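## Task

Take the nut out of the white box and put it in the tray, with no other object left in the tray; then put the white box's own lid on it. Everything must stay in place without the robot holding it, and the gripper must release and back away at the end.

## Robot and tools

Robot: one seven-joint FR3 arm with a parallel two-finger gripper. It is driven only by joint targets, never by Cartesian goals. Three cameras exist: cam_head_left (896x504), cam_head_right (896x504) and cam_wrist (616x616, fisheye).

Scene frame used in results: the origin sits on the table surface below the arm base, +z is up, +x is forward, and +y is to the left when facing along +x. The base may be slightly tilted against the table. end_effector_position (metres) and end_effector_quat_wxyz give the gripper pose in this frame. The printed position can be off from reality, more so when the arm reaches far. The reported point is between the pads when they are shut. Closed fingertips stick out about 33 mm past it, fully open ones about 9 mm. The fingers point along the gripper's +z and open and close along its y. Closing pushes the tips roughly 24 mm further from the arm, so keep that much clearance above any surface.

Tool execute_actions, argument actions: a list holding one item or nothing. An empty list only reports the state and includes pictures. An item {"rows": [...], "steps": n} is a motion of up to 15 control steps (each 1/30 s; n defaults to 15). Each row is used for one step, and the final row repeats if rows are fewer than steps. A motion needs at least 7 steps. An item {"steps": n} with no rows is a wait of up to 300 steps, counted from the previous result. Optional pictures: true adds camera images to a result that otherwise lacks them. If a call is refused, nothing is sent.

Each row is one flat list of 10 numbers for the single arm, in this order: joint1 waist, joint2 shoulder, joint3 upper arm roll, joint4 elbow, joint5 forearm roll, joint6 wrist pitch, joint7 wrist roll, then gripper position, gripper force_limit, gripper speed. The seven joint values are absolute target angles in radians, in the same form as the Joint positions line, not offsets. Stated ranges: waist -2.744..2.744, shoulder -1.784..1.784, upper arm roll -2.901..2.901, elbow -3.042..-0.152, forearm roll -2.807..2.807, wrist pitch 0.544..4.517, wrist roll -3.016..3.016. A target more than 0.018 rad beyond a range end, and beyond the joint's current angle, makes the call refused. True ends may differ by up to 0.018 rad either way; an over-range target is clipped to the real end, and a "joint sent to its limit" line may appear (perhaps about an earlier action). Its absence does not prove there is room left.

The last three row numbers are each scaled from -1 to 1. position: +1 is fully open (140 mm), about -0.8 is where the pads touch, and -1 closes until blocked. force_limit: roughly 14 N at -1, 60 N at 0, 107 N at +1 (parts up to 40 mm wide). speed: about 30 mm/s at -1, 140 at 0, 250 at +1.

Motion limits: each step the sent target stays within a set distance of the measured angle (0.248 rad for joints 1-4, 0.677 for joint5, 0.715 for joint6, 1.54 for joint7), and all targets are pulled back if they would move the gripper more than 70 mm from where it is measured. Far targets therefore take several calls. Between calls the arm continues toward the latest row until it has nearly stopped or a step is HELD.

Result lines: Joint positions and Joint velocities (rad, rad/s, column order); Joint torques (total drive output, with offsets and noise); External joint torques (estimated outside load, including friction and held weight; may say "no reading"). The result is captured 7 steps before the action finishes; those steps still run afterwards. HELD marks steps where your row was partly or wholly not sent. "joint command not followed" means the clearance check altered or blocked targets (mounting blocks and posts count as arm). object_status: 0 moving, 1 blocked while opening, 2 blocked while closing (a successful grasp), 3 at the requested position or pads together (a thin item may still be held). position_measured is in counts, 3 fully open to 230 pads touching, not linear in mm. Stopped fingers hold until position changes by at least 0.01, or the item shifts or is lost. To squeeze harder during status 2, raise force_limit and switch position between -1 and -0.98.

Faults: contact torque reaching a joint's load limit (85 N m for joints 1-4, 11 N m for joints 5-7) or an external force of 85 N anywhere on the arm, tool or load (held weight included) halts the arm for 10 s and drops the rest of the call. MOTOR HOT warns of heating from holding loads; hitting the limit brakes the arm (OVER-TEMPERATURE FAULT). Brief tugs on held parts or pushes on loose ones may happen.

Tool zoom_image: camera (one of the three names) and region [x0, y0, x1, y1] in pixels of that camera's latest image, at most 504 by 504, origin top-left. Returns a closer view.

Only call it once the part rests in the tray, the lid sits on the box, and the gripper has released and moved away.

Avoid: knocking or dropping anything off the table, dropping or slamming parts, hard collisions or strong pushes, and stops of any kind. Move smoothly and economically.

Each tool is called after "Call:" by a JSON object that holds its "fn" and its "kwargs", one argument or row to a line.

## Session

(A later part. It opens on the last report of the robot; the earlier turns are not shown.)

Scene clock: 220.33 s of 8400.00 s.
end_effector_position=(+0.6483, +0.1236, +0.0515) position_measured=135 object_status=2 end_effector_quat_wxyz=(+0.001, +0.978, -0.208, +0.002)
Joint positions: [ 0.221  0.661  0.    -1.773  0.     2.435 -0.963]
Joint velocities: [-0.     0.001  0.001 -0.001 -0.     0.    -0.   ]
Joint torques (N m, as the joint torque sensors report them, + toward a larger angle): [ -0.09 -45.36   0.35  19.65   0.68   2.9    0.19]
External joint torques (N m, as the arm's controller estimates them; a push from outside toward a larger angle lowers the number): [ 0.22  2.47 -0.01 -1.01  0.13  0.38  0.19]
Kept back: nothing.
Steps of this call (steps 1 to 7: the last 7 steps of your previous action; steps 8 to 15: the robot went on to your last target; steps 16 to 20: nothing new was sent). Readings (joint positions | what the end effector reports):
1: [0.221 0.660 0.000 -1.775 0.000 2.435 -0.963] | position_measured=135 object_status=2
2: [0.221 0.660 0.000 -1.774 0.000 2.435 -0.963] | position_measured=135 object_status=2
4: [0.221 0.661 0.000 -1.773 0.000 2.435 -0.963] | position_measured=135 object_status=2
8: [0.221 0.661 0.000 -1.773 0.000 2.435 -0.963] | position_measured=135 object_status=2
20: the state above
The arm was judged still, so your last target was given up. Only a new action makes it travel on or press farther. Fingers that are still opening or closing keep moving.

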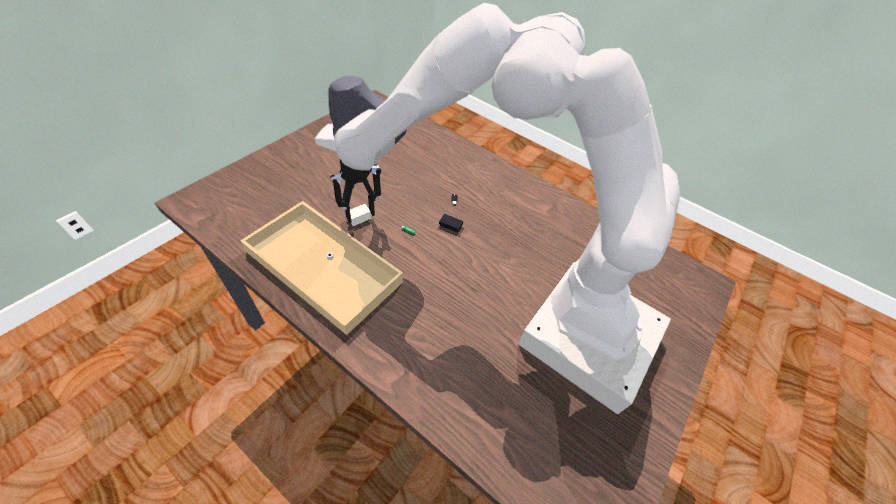

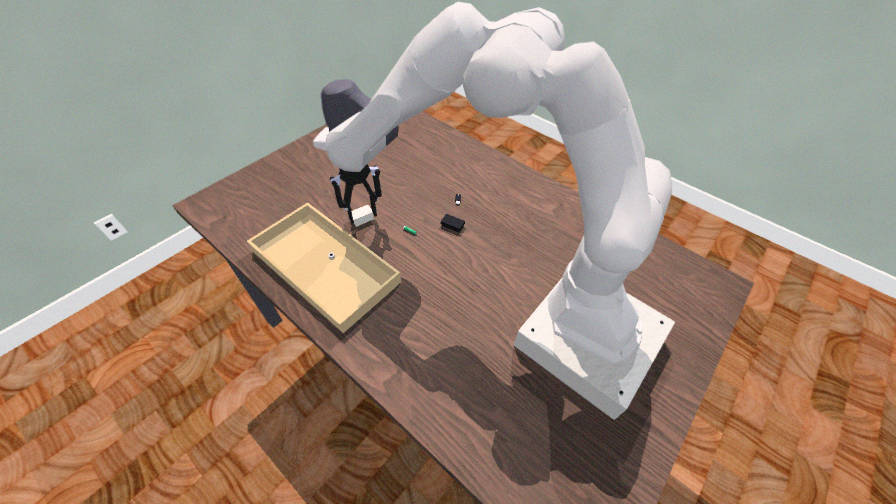

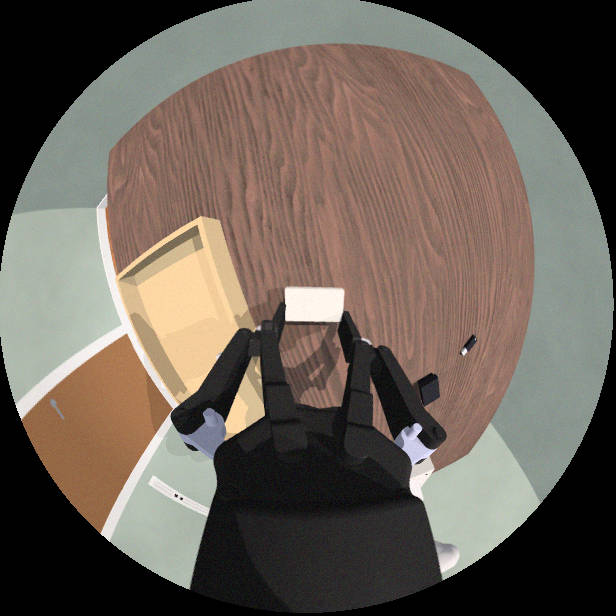

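Call:
{"fn": "execute_actions", "kwargs": {
  "actions": [
    {"rows":[[0.2165,0.668,0,-1.772,0,2.438,-0.96,-1,-0.6,0]],"steps":15}
  ],
  "pictures": false
}}

Call:
{"fn": "execute_actions", "kwargs": {
  "actions": [
    {"steps":15}
  ],
  "pictures": true
}}

Call:
{"fn": "zoom_image", "kwargs": {
  "camera": "cam_head_left",
  "region": [335,190,385,235]
}}

Call:
{"fn": "zoom_image", "kwargs": {
  "camera": "cam_head_right",
  "region": [338,190,388,235]
}}

Call:
{"fn": "zoom_image", "kwargs": {
  "camera": "cam_wrist",
  "region": [270,275,360,335]
}}

Scene clock: 221.07 s of 8400.00 s.
end_effector_position=(+0.6489, +0.1232, +0.0514) position_measured=135 object_status=2 end_effector_quat_wxyz=(+0.001, +0.978, -0.209, +0.002)
Joint positions: [ 0.22   0.662  0.    -1.772  0.     2.436 -0.963]
Joint velocities: [-0.     0.    -0.    -0.    -0.001  0.     0.001]
Joint torques (N m, as the joint torque sensors report them, + toward a larger angle): [ -1.36 -43.78   0.13  19.38   0.58   2.87   0.1 ]
External joint torques (N m, as the arm's controller estimates them; a push from outside toward a larger angle lowers the number): [-1.3   4.14 -0.43 -1.31  0.03  0.34  0.1 ]
Steps of this call (steps 1 to 14: nothing new was sent; steps 15 to 22: the first 8 steps of this action). Readings (joint positions | what the end effector reports):
15: [0.221 0.661 0.000 -1.772 0.000 2.435 -0.963] | position_measured=135 object_status=2
16: [0.221 0.662 0.000 -1.772 0.000 2.436 -0.963] | position_measured=135 object_status=2
18: [0.220 0.662 0.000 -1.772 0.000 2.436 -0.963] | position_measured=135 object_status=2
22: the state above

Scene clock: 221.57 s of 8400.00 s.
end_effector_position=(+0.6489, +0.1231, +0.0514) position_measured=135 object_status=2 end_effector_quat_wxyz=(+0.001, +0.978, -0.209, +0.002)
Joint positions: [ 0.22   0.662  0.    -1.772  0.     2.436 -0.963]
Joint velocities: [-0.     0.001 -0.    -0.001  0.     0.    -0.001]
Joint torques (N m, as the joint torque sensors report them, + toward a larger angle): [ -0.87 -43.87  -0.12  20.17   0.64   2.9    0.11]
External joint torques (N m, as the arm's controller estimates them; a push from outside toward a larger angle lowers the number): [-0.61  4.05 -0.51 -0.49  0.09  0.38  0.11]
Kept back: nothing.
Steps of this call (steps 1 to 7: the last 7 steps of your previous action; steps 8 to 15: the robot went on to your last target). Readings (joint positions | what the end effector reports):
1: [0.220 0.662 0.000 -1.772 0.000 2.436 -0.963] | position_measured=135 object_status=2
2: [0.220 0.662 0.000 -1.772 0.000 2.436 -0.963] | position_measured=135 object_status=2
4: [0.220 0.662 0.000 -1.772 0.000 2.436 -0.963] | position_measured=135 object_status=2
8: [0.220 0.662 0.000 -1.772 0.000 2.436 -0.963] | position_measured=135 object_status=2
15: the state above
The arm was judged still, so your last target was given up. Only a new action makes it travel on or press farther. Fingers that are still opening or closing keep moving.

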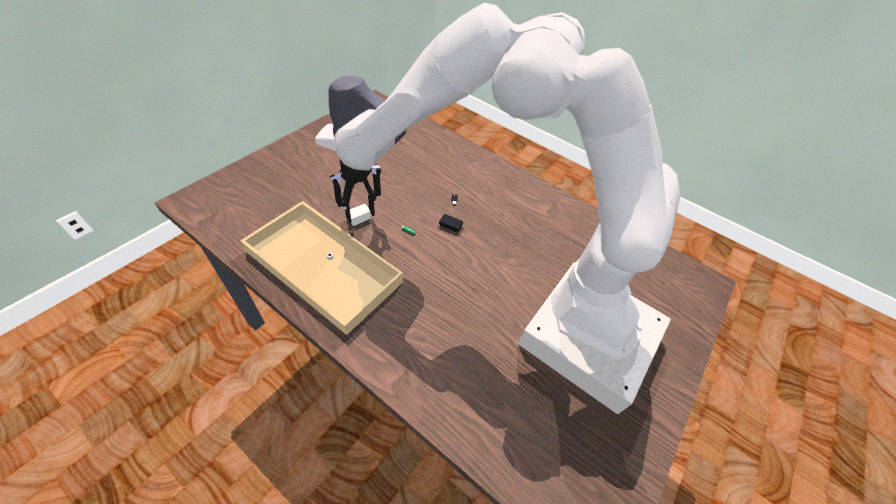

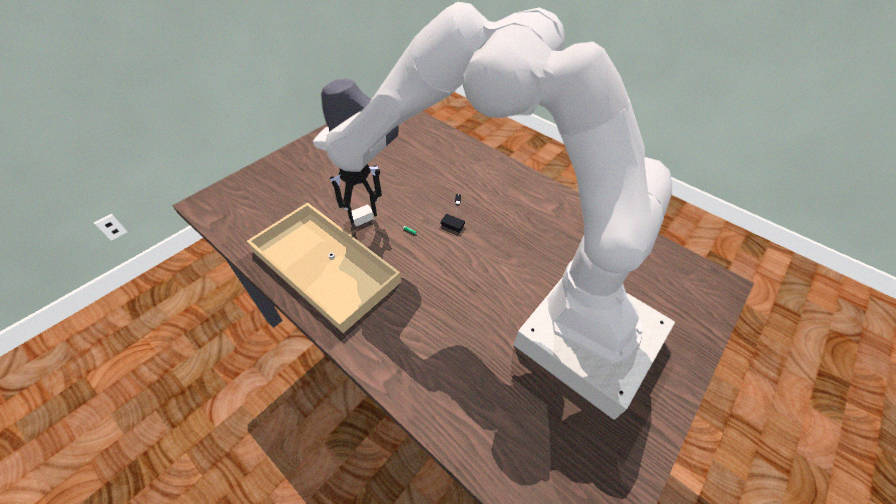

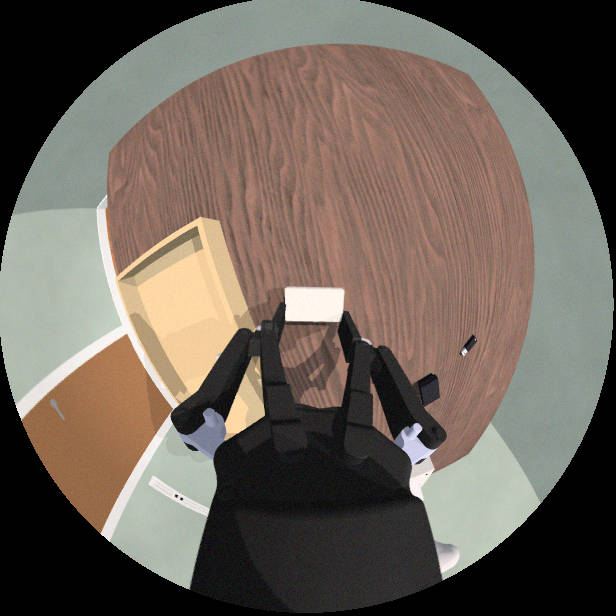

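Region (335, 190, 385, 235) of cam_head_left's 896x504 image, scaled by 10.080, with more detail than that image has; it fills the top 454 rows of this view, and the rest is white.

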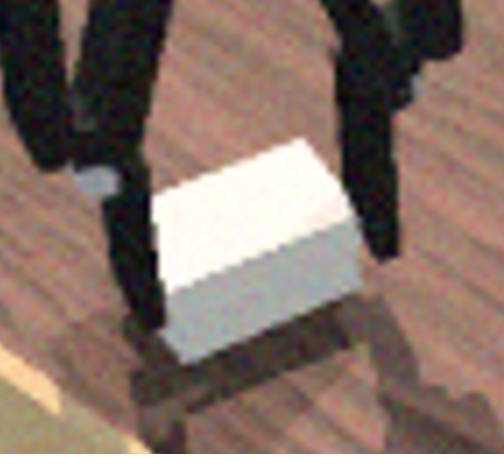

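Region (338, 190, 388, 235) of cam_head_right's 896x504 image, scaled by 10.080, with more detail than that image has; it fills the top 454 rows of this view, and the rest is white.

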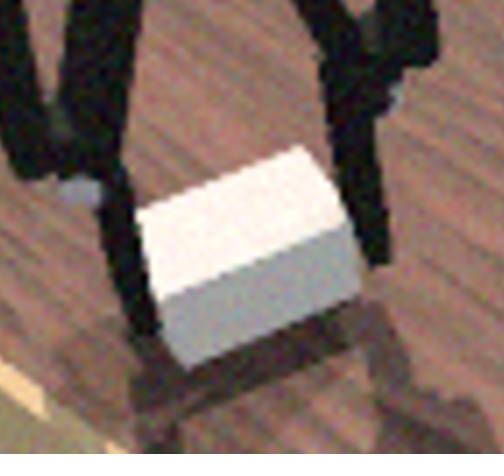

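Region (270, 275, 360, 335) of cam_wrist's 616x616 image, scaled by 5.600, with more detail than that image has.

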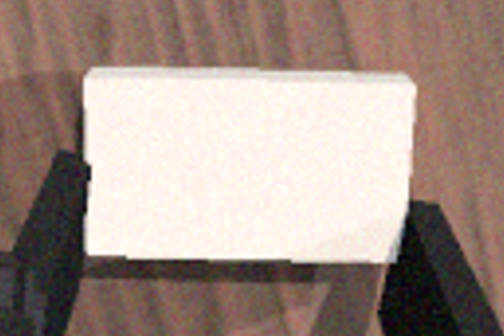

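Call:
{"fn": "execute_actions", "kwargs": {
  "actions": [
    {"rows":[[0.2165,0.655,0,-1.772,0,2.434,-0.96,-1,-0.6,0],[0.2165,0.655,0,-1.772,0,2.434,-0.96,-1,-0.6,0],[0.2165,0.655,0,-1.772,0,2.434,-0.96,-1,-0.6,0],[0.2165,0.653,0,-1.778,0,2.436,-0.96,-1,-0.6,0],[0.2165,0.653,0,-1.778,0,2.436,-0.96,-1,-0.6,0],[0.2165,0.653,0,-1.778,0,2.436,-0.96,-1,-0.6,0],[0.2165,0.653,0,-1.778,0,2.436,-0.96,-1,-0.6,0],[0.2165,0.653,0,-1.778,0,2.436,-0.96,-1,-0.6,0],[0.2165,0.653,0,-1.778,0,2.436,-0.96,-1,-0.6,0],[0.2165,0.658,0,-1.778,0,2.438,-0.96,-1,-0.6,0],[0.2165,0.664,0,-1.778,0,2.44,-0.96,-1,-0.6,0]],"steps":15}
  ],
  "pictures": false
}}

Call:
{"fn": "execute_actions", "kwargs": {
  "actions": [
    {"steps":20}
  ],
  "pictures": true
}}

Call:
{"fn": "zoom_image", "kwargs": {
  "camera": "cam_head_left",
  "region": [335,190,385,235]
}}

Call:
{"fn": "zoom_image", "kwargs": {
  "camera": "cam_wrist",
  "region": [270,275,360,335]
}}

Scene clock: 222.53 s of 8400.00 s.
end_effector_position=(+0.6498, +0.1227, +0.0551) position_measured=135 object_status=2 end_effector_quat_wxyz=(-0.000, +0.978, -0.209, +0.004)
Joint positions: [ 0.219  0.654  0.    -1.775  0.     2.436 -0.963]
Joint velocities: [-0.001 -0.003 -0.    -0.011  0.    -0.001 -0.001]
Joint torques (N m, as the joint torque sensors report them, + toward a larger angle): [ -0.37 -47.72  -0.24  18.29   0.66   2.63   0.09]
External joint torques (N m, as the arm's controller estimates them; a push from outside toward a larger angle lowers the number): [-0.34 -0.14 -0.82 -2.38  0.11  0.12  0.09]
Steps of this call (steps 1 to 21: nothing new was sent; steps 22 to 29: the first 8 steps of this action). Readings (joint positions | what the end effector reports):
22: [0.220 0.661 0.000 -1.772 0.000 2.436 -0.963] | position_measured=135 object_status=2
23: [0.220 0.660 0.000 -1.772 0.000 2.436 -0.963] | position_measured=135 object_status=2
25: [0.220 0.657 0.000 -1.772 0.000 2.436 -0.963] | position_measured=135 object_status=2
29: the state above

Scene clock: 223.20 s of 8400.00 s.
end_effector_position=(+0.6483, +0.1222, +0.0515) position_measured=135 object_status=2 end_effector_quat_wxyz=(+0.001, +0.978, -0.209, +0.002)
Joint positions: [ 0.219  0.66   0.    -1.776  0.     2.438 -0.963]
Joint velocities: [-0.     0.     0.002  0.001 -0.    -0.001 -0.   ]
Joint torques (N m, as the joint torque sensors report them, + toward a larger angle): [ -0.27 -44.99  -0.34  18.34   0.57   2.88   0.05]
External joint torques (N m, as the arm's controller estimates them; a push from outside toward a larger angle lowers the number): [-0.29  2.89 -0.96 -2.36  0.03  0.35  0.05]
Kept back: nothing.
Steps of this call (steps 1 to 7: the last 7 steps of your previous action; steps 8 to 15: the robot went on to your last target; steps 16 to 20: nothing new was sent). Readings (joint positions | what the end effector reports):
1: [0.219 0.654 0.000 -1.775 0.000 2.436 -0.963] | position_measured=135 object_status=2
2: [0.219 0.655 0.000 -1.775 0.000 2.436 -0.963] | position_measured=135 object_status=2
4: [0.219 0.657 0.000 -1.775 0.000 2.437 -0.963] | position_measured=135 object_status=2
8: [0.219 0.660 0.000 -1.776 0.000 2.438 -0.963] | position_measured=135 object_status=2
20: the state above
The arm was judged still, so your last target was given up. Only a new action makes it travel on or press farther. Fingers that are still opening or closing keep moving.

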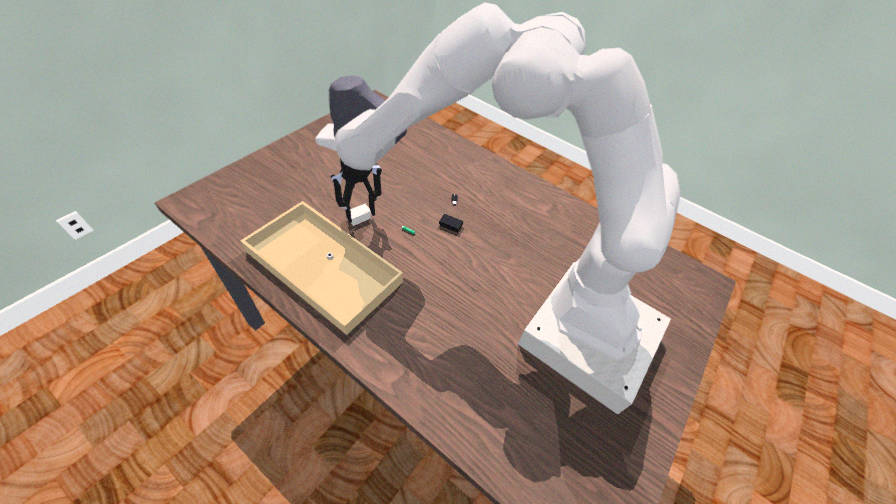

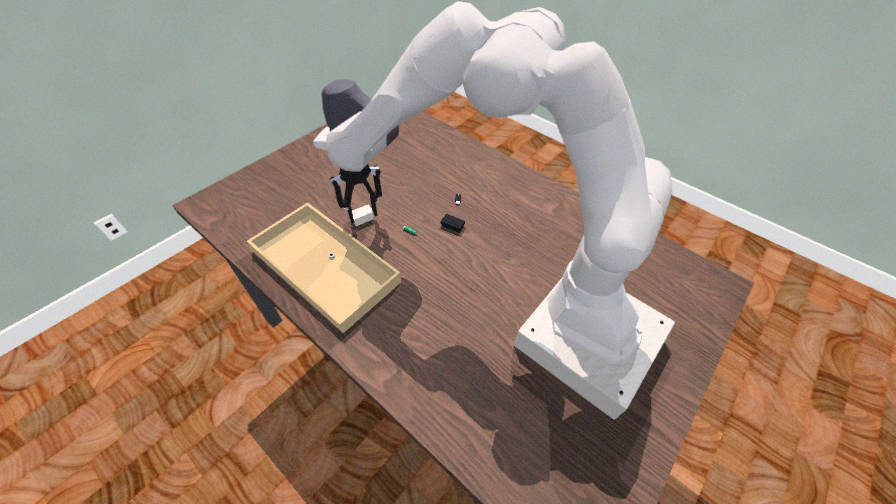

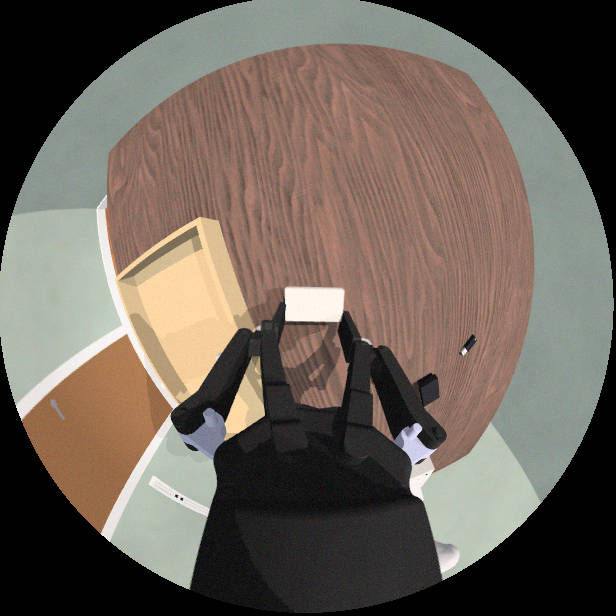

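Region (335, 190, 385, 235) of cam_head_left's 896x504 image, scaled by 10.080, with more detail than that image has; it fills the top 454 rows of this view, and the rest is white.

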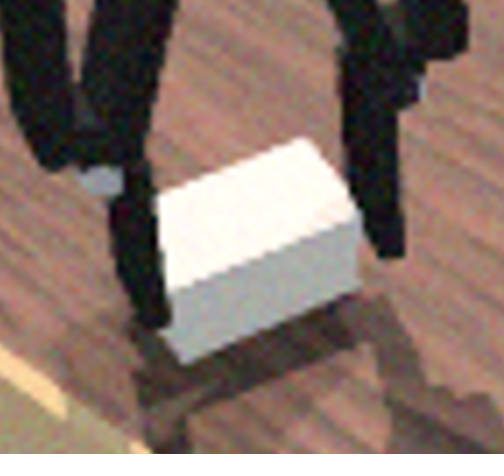

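Region (270, 275, 360, 335) of cam_wrist's 616x616 image, scaled by 5.600, with more detail than that image has.

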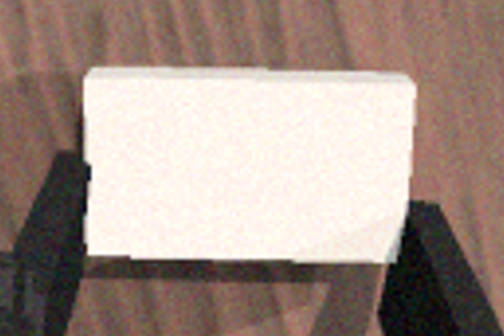

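Call:
{"fn": "execute_actions", "kwargs": {
  "actions": [
    {"rows":[[0.2165,0.653,0,-1.778,0,2.436,-0.96,-1,-0.6,0],[0.2165,0.653,0,-1.778,0,2.436,-0.96,-1,-0.6,0],[0.2165,0.653,0,-1.778,0,2.436,-0.96,-1,-0.6,0],[0.2165,0.653,0,-1.778,0,2.436,-0.96,-1,-0.6,0],[0.2235,0.653,0,-1.778,0,2.436,-0.96,-1,-0.6,0]],"steps":15}
  ],
  "pictures": false
}}

Call:
{"fn": "execute_actions", "kwargs": {
  "actions": [
    {"steps":15}
  ],
  "pictures": false
}}

Call:
{"fn": "execute_actions", "kwargs": {
  "actions": [
    {"rows":[[0.2235,0.658,0,-1.778,0,2.438,-0.96,-1,-0.6,0],[0.2235,0.664,0,-1.778,0,2.44,-0.96,-1,-0.6,0]],"steps":15}
  ],
  "pictures": false
}}

Call:
{"fn": "execute_actions", "kwargs": {
  "actions": [
    {"steps":12}
  ],
  "pictures": true
}}

Call:
{"fn": "zoom_image", "kwargs": {
  "camera": "cam_head_left",
  "region": [335,190,385,235]
}}

Scene clock: 224.07 s of 8400.00 s.
end_effector_position=(+0.6496, +0.1234, +0.0548) position_measured=135 object_status=2 end_effector_quat_wxyz=(-0.000, +0.978, -0.209, +0.004)
Joint positions: [ 0.22   0.654  0.    -1.776  0.     2.438 -0.963]
Joint velocities: [ 0.012 -0.002 -0.     0.002 -0.     0.001 -0.   ]
Joint torques (N m, as the joint torque sensors report them, + toward a larger angle): [  2.02 -47.14   0.15  18.14   0.49   2.38   0.03]
External joint torques (N m, as the arm's controller estimates them; a push from outside toward a larger angle lowers the number): [ 2.38  0.81 -0.22 -2.71 -0.06 -0.18  0.03]
Steps of this call (steps 1 to 18: nothing new was sent; steps 19 to 26: the first 8 steps of this action). Readings (joint positions | what the end effector reports):
19: [0.219 0.659 0.000 -1.776 0.000 2.438 -0.963] | position_measured=135 object_status=2
20: [0.219 0.658 0.000 -1.776 0.000 2.438 -0.963] | position_measured=135 object_status=2
22: [0.219 0.656 0.000 -1.776 0.000 2.438 -0.963] | position_measured=135 object_status=2
26: the state above

Scene clock: 224.57 s of 8400.00 s.
end_effector_position=(+0.6495, +0.1238, +0.0548) position_measured=135 object_status=2 end_effector_quat_wxyz=(-0.000, +0.978, -0.208, +0.004)
Joint positions: [ 0.221  0.654  0.    -1.776  0.     2.438 -0.963]
Joint velocities: [ 0.001  0.001  0.    -0.    -0.     0.    -0.   ]
Joint torques (N m, as the joint torque sensors report them, + toward a larger angle): [  1.95 -48.61   0.53  19.36   0.61   2.31   0.09]
External joint torques (N m, as the arm's controller estimates them; a push from outside toward a larger angle lowers the number): [ 2.06 -0.87  0.01 -1.35  0.06 -0.22  0.09]
Kept back: nothing.
Steps of this call (steps 1 to 7: the last 7 steps of your previous action; steps 8 to 15: the robot went on to your last target). Readings (joint positions | what the end effector reports):
1: [0.221 0.654 0.000 -1.776 0.000 2.438 -0.963] | position_measured=135 object_status=2
2: [0.221 0.654 0.000 -1.776 0.000 2.438 -0.963] | position_measured=135 object_status=2
4: [0.221 0.654 0.000 -1.776 0.000 2.438 -0.963] | position_measured=135 object_status=2
8: [0.221 0.654 0.000 -1.776 0.000 2.438 -0.963] | position_measured=135 object_status=2
15: the state above
The arm was judged still, so your last target was given up. Only a new action makes it travel on or press farther. Fingers that are still opening or closing keep moving.

Scene clock: 224.83 s of 8400.00 s.
end_effector_position=(+0.6480, +0.1234, +0.0514) position_measured=135 object_status=2 end_effector_quat_wxyz=(+0.000, +0.978, -0.208, +0.002)
Joint positions: [ 0.221  0.66   0.    -1.776  0.     2.439 -0.963]
Joint velocities: [ 0.001 -0.     0.001 -0.    -0.001  0.     0.   ]
Joint torques (N m, as the joint torque sensors report them, + toward a larger angle): [  2.36 -44.63   0.24  17.94   0.57   2.82   0.03]
External joint torques (N m, as the arm's controller estimates them; a push from outside toward a larger angle lowers the number): [ 2.39  3.49 -0.34 -2.87  0.03  0.27  0.03]
Steps of this call (steps 1 to 8: the first 8 steps of this action). Readings (joint positions | what the end effector reports):
1: [0.221 0.654 0.000 -1.776 0.000 2.438 -0.963] | position_measured=135 object_status=2
2: [0.221 0.655 0.000 -1.776 0.000 2.438 -0.963] | position_measured=135 object_status=2
4: [0.221 0.659 0.000 -1.776 0.000 2.438 -0.963] | position_measured=135 object_status=2
8: the state above

Scene clock: 225.23 s of 8400.00 s.
end_effector_position=(+0.6480, +0.1234, +0.0514) position_measured=135 object_status=2 end_effector_quat_wxyz=(+0.000, +0.978, -0.208, +0.002)
Joint positions: [ 0.221  0.66   0.    -1.776  0.     2.439 -0.963]
Joint velocities: [-0.001  0.001 -0.001 -0.    -0.     0.    -0.   ]
Joint torques (N m, as the joint torque sensors report them, + toward a larger angle): [  2.12 -44.81  -0.06  17.97   0.7    2.82   0.12]
External joint torques (N m, as the arm's controller estimates them; a push from outside toward a larger angle lowers the number): [ 2.24  3.19 -0.58 -2.78  0.16  0.28  0.12]
Kept back: nothing.
Steps of this call (steps 1 to 7: the last 7 steps of your previous action; steps 8 to 12: the robot went on to your last target). Readings (joint positions | what the end effector reports):
1: [0.221 0.660 0.000 -1.776 0.000 2.439 -0.963] | position_measured=135 object_status=2
2: [0.221 0.660 0.000 -1.776 0.000 2.439 -0.963] | position_measured=135 object_status=2
4: [0.221 0.660 0.000 -1.776 0.000 2.439 -0.963] | position_measured=135 object_status=2
8: [0.221 0.660 0.000 -1.776 0.000 2.439 -0.963] | position_measured=135 object_status=2
12: the state above

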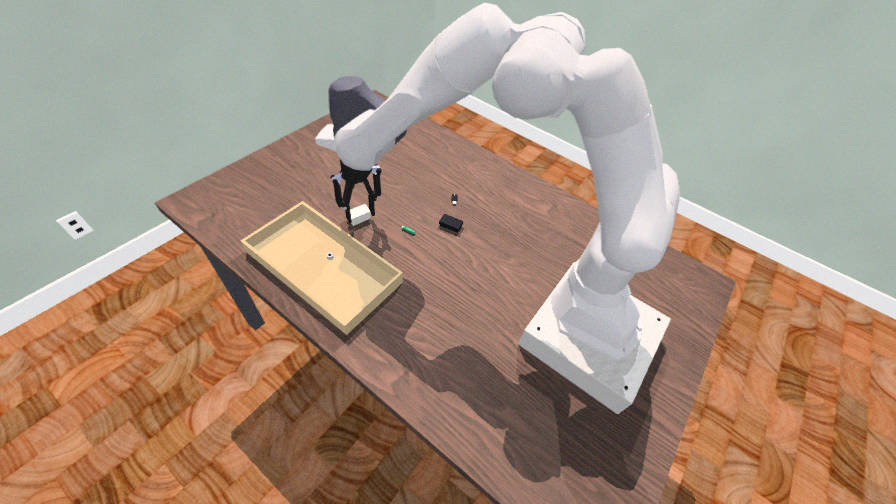

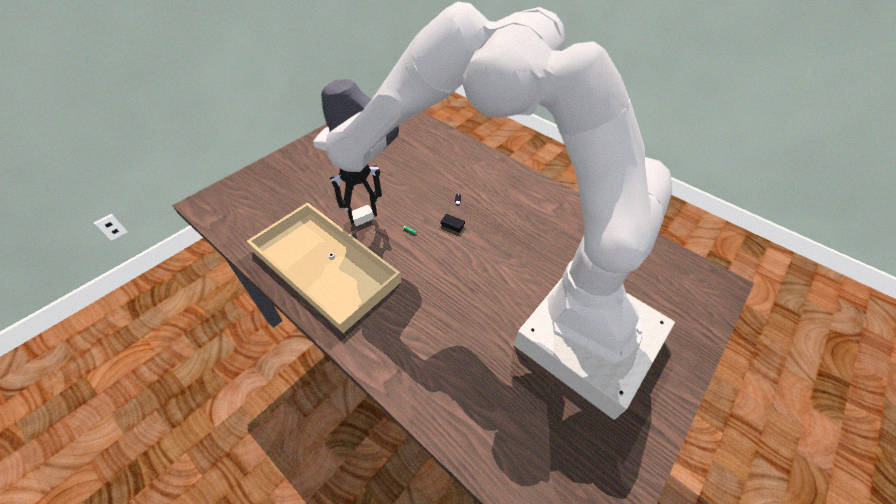

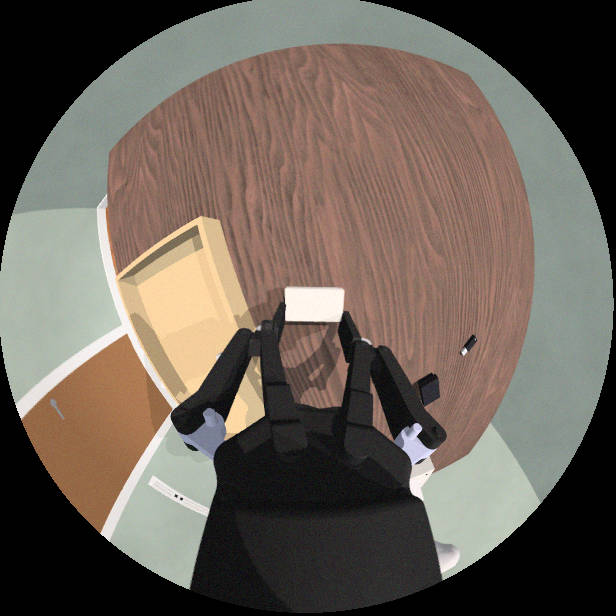

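Region (335, 190, 385, 235) of cam_head_left's 896x504 image, scaled by 10.080, with more detail than that image has; it fills the top 454 rows of this view, and the rest is white.

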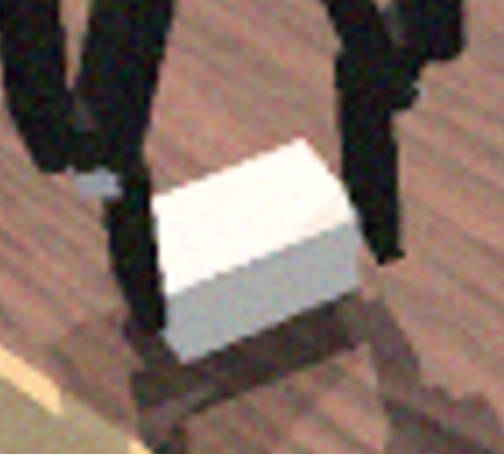

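Call:
{"fn": "execute_actions", "kwargs": {
  "actions": [
    {"rows":[[0.221,0.65,0,-1.78,0,2.43,-0.96,-1,-0.6,0],[0.221,0.63,0,-1.80,0,2.435,-0.96,-1,-0.6,0],[0.221,0.62,0,-1.80,0,2.435,-0.96,-1,-0.6,0],[0.221,0.62,0,-1.80,0,2.435,-0.96,-1,-0.6,0],[0.221,0.62,0,-1.80,0,2.435,-0.96,-1,-0.6,0],[0.19,0.62,0,-1.80,0,2.435,-0.97,-1,-0.6,0],[0.16,0.62,0,-1.80,0,2.435,-0.98,-1,-0.6,0],[0.13,0.62,0,-1.80,0,2.435,-0.99,-1,-0.6,0],[0.10,0.62,0,-1.80,0,2.435,-1,-1,-0.6,0],[0.08,0.62,0,-1.80,0,2.435,-1,-1,-0.6,0],[0.06,0.62,0,-1.80,0,2.435,-1,-1,-0.6,0]],"steps":15}
  ],
  "pictures": false
}}

Call:
{"fn": "execute_actions", "kwargs": {
  "actions": [
    {"steps":15}
  ],
  "pictures": false
}}

Call:
{"fn": "execute_actions", "kwargs": {
  "actions": [
    {"rows":[[0.06,0.64,0,-1.80,0,2.46,-1,-1,-0.6,0],[0.06,0.66,0,-1.80,0,2.48,-1,-1,-0.6,0],[0.06,0.672,0,-1.80,0,2.49,-1,-1,-0.6,0],[0.06,0.678,0,-1.80,0,2.49,-1,-1,-0.6,0],[0.06,0.681,0,-1.80,0,2.49,-1,-1,-0.6,0]],"steps":15}
  ],
  "pictures": false
}}

Call:
{"fn": "execute_actions", "kwargs": {
  "actions": [
    {"steps":25}
  ],
  "pictures": false
}}

Call:
{"fn": "execute_actions", "kwargs": {
  "actions": [
    {"rows":[[0.06,0.681,0,-1.80,0,2.49,-1,0.3,-0.6,0],[0.06,0.681,0,-1.80,0,2.49,-1,0.3,-0.6,0],[0.06,0.681,0,-1.80,0,2.49,-1,0.3,-0.6,0],[0.06,0.681,0,-1.80,0,2.49,-1,0.3,-0.6,0],[0.06,0.681,0,-1.80,0,2.49,-1,0.3,-0.6,0],[0.06,0.681,0,-1.80,0,2.49,-1,0.3,-0.6,0],[0.06,0.681,0,-1.80,0,2.49,0.57,0.3,-0.6,0]],"steps":15}
  ],
  "pictures": false
}}

Call:
{"fn": "execute_actions", "kwargs": {
  "actions": [
    {"steps":45}
  ],
  "pictures": true
}}

Scene clock: 226.60 s of 8400.00 s.
end_effector_position=(+0.6517, +0.1135, +0.0684) position_measured=135 object_status=2 end_effector_quat_wxyz=(-0.005, +0.976, -0.216, +0.009)
Joint positions: [ 0.194  0.622  0.01  -1.796  0.     2.437 -0.967]
Joint velocities: [-0.486 -0.053  0.058 -0.005  0.001 -0.    -0.069]
Joint torques (N m, as the joint torque sensors report them, + toward a larger angle): [-11.97 -45.34  -9.43  17.16   0.66   2.53  -0.21]
External joint torques (N m, as the arm's controller estimates them; a push from outside toward a larger angle lowers the number): [ 0.46 -0.72  0.29 -2.43 -0.11  0.2  -0.23]
Steps of this call (steps 1 to 15: the robot went on to your last target; steps 16 to 33: nothing new was sent; steps 34 to 41: the first 8 steps of this action). Readings (joint positions | what the end effector reports):
34: [0.221 0.659 0.000 -1.777 0.000 2.438 -0.963] | position_measured=135 object_status=2
35: [0.221 0.653 0.000 -1.783 0.000 2.438 -0.963] | position_measured=135 object_status=2
37: [0.221 0.639 0.000 -1.793 0.000 2.437 -0.963] | position_measured=135 object_status=2
41: the state above

Scene clock: 227.10 s of 8400.00 s.
end_effector_position=(+0.6606, +0.0150, +0.0688) position_measured=135 object_status=2 end_effector_quat_wxyz=(-0.001, +0.961, -0.275, +0.010)
Joint positions: [ 0.057  0.62  -0.002 -1.798  0.     2.437 -0.991]
Joint velocities: [ 0.03  -0.001  0.028 -0.001 -0.    -0.    -0.02 ]
Joint torques (N m, as the joint torque sensors report them, + toward a larger angle): [  2.13 -47.    -0.73  19.15   0.61   2.34  -0.25]
External joint torques (N m, as the arm's controller estimates them; a push from outside toward a larger angle lowers the number): [ 3.73  0.43  0.02 -1.92  0.03 -0.25 -0.26]
Kept back: nothing.
Steps of this call (steps 1 to 7: the last 7 steps of your previous action; steps 8 to 15: the robot went on to your last target). Readings (joint positions | what the end effector reports):
1: [0.174 0.621 0.012 -1.796 0.000 2.437 -0.970] | position_measured=135 object_status=2
2: [0.151 0.620 0.012 -1.796 0.000 2.437 -0.972] | position_measured=135 object_status=2
4: [0.103 0.620 0.006 -1.796 0.000 2.437 -0.977] | position_measured=135 object_status=2
8: [0.053 0.620 -0.010 -1.797 0.000 2.437 -0.984] | position_measured=135 object_status=2
15: the state above

Scene clock: 227.37 s of 8400.00 s.
end_effector_position=(+0.6495, +0.0165, +0.0320) position_measured=135 object_status=2 end_effector_quat_wxyz=(+0.002, +0.962, -0.272, -0.002)
Joint positions: [ 0.059  0.68  -0.    -1.801  0.     2.474 -0.994]
Joint velocities: [ 0.002  0.108  0.    -0.025 -0.001  0.069 -0.008]
Joint torques (N m, as the joint torque sensors report them, + toward a larger angle): [  1.11 -51.58   0.29  20.35   0.55   3.27  -0.27]
External joint torques (N m, as the arm's controller estimates them; a push from outside toward a larger angle lowers the number): [ 1.08  2.97 -0.38 -3.57 -0.02  0.33 -0.26]
Steps of this call (steps 1 to 8: the first 8 steps of this action). Readings (joint positions | what the end effector reports):
1: [0.058 0.622 -0.001 -1.798 0.000 2.440 -0.991] | position_measured=135 object_status=2
2: [0.059 0.627 -0.000 -1.797 0.000 2.447 -0.992] | position_measured=135 object_status=2
4: [0.059 0.648 -0.000 -1.796 0.000 2.461 -0.993] | position_measured=135 object_status=2
8: the state above

Scene clock: 228.20 s of 8400.00 s.
end_effector_position=(+0.6541, +0.0166, +0.0335) position_measured=135 object_status=2 end_effector_quat_wxyz=(+0.000, +0.963, -0.271, +0.005)
Joint positions: [ 0.059  0.679 -0.    -1.8    0.     2.487 -0.997]
Joint velocities: [-0.001 -0.    -0.001 -0.    -0.     0.     0.001]
Joint torques (N m, as the joint torque sensors report them, + toward a larger angle): [  1.6  -45.96  -0.17  18.69   0.61   2.92  -0.24]
External joint torques (N m, as the arm's controller estimates them; a push from outside toward a larger angle lowers the number): [ 1.93  1.97 -0.5  -1.53  0.08  0.37 -0.24]
Kept back: nothing.
Steps of this call (steps 1 to 7: the last 7 steps of your previous action; steps 8 to 25: the robot went on to your last target). Readings (joint positions | what the end effector reports):
1: [0.059 0.680 -0.000 -1.801 0.000 2.477 -0.994] | position_measured=135 object_status=2
2: [0.059 0.679 -0.000 -1.800 0.000 2.479 -0.995] | position_measured=135 object_status=2
4: [0.059 0.679 -0.000 -1.800 0.000 2.482 -0.995] | position_measured=135 object_status=2
8: [0.059 0.679 -0.000 -1.800 0.000 2.485 -0.996] | position_measured=135 object_status=2
25: the state above

Scene clock: 228.47 s of 8400.00 s.
end_effector_position=(+0.6542, +0.0167, +0.0334) position_measured=91 object_status=0 end_effector_quat_wxyz=(-0.001, +0.916, -0.400, +0.005)
Joint positions: [ 0.059  0.68  -0.    -1.8   -0.     2.488 -0.721]
Joint velocities: [-0.    -0.     0.001  0.001 -0.002  0.     4.264]
Joint torques (N m, as the joint torque sensors report them, + toward a larger angle): [  1.37 -46.43   0.33  19.09   0.61   2.96   0.92]
External joint torques (N m, as the arm's controller estimates them; a push from outside toward a larger angle lowers the number): [ 1.4   1.68 -0.24 -1.22  0.12  0.39  0.98]
Steps of this call (steps 1 to 8: the first 8 steps of this action). Readings (joint positions | what the end effector reports):
1: [0.059 0.679 -0.000 -1.800 0.000 2.487 -0.997] | position_measured=135 object_status=0
2: [0.059 0.680 -0.000 -1.800 0.000 2.487 -0.997] | position_measured=135 object_status=0
4: [0.059 0.680 -0.000 -1.800 0.000 2.488 -0.997] | position_measured=114 object_status=0
8: the state above

Scene clock: 229.97 s of 8400.00 s.
end_effector_position=(+0.6542, +0.0167, +0.0334) position_measured=91 object_status=3 end_effector_quat_wxyz=(+0.003, -0.497, +0.868, -0.004)
Joint positions: [ 0.059  0.68  -0.    -1.8   -0.     2.488  0.557]
Joint velocities: [-0.    -0.001  0.002  0.    -0.    -0.001  0.033]
Joint torques (N m, as the joint torque sensors report them, + toward a larger angle): [  0.98 -46.23   0.19  19.95   0.66   2.96   0.15]
External joint torques (N m, as the arm's controller estimates them; a push from outside toward a larger angle lowers the number): [ 1.07  1.69 -0.32 -0.24  0.18  0.47  0.15]
Kept back: nothing.
Steps of this call (steps 1 to 7: the last 7 steps of your previous action; steps 8 to 45: the robot went on to your last target). Readings (joint positions | what the end effector reports):
1: [0.059 0.680 -0.000 -1.800 -0.000 2.488 -0.587] | position_measured=91 object_status=0
2: [0.059 0.680 -0.000 -1.800 -0.000 2.488 -0.467] | position_measured=91 object_status=0
4: [0.059 0.680 -0.000 -1.800 -0.000 2.488 -0.264] | position_measured=91 object_status=0
8: [0.059 0.680 -0.000 -1.800 -0.000 2.488 0.031] | position_measured=91 object_status=3
45: the state above

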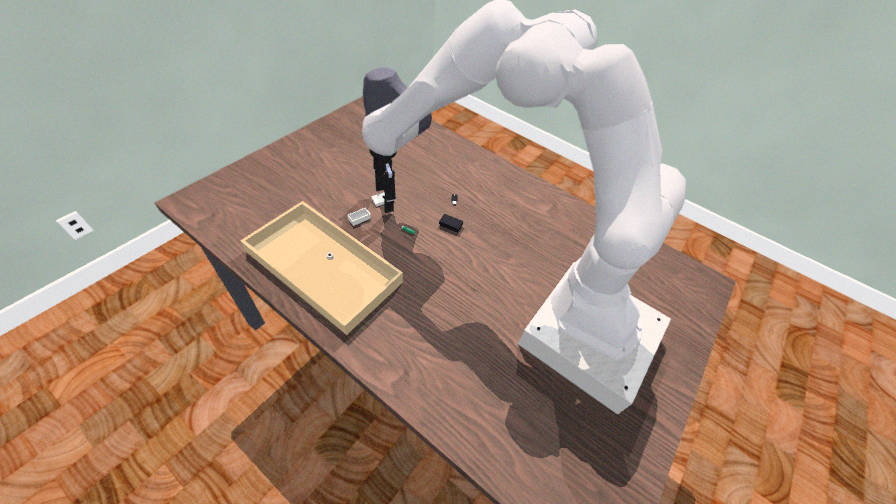

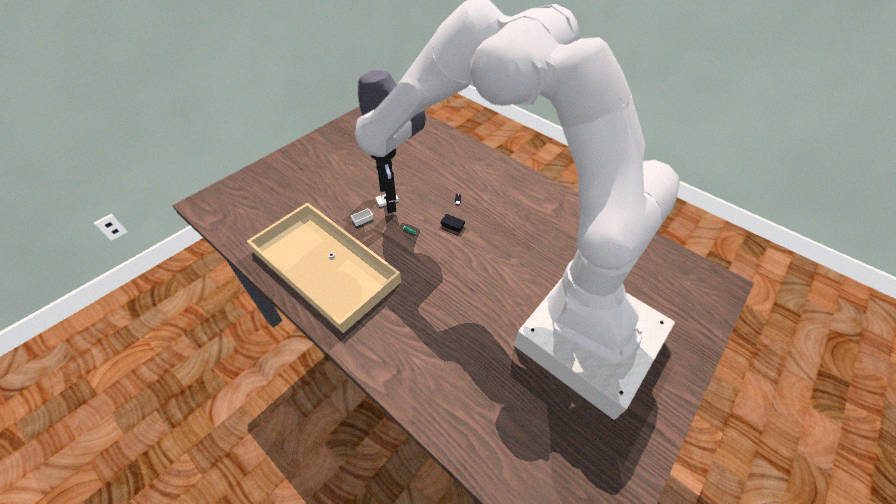

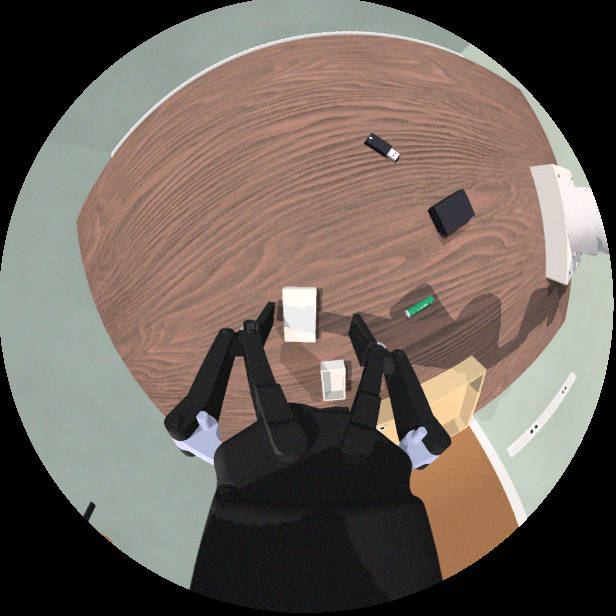

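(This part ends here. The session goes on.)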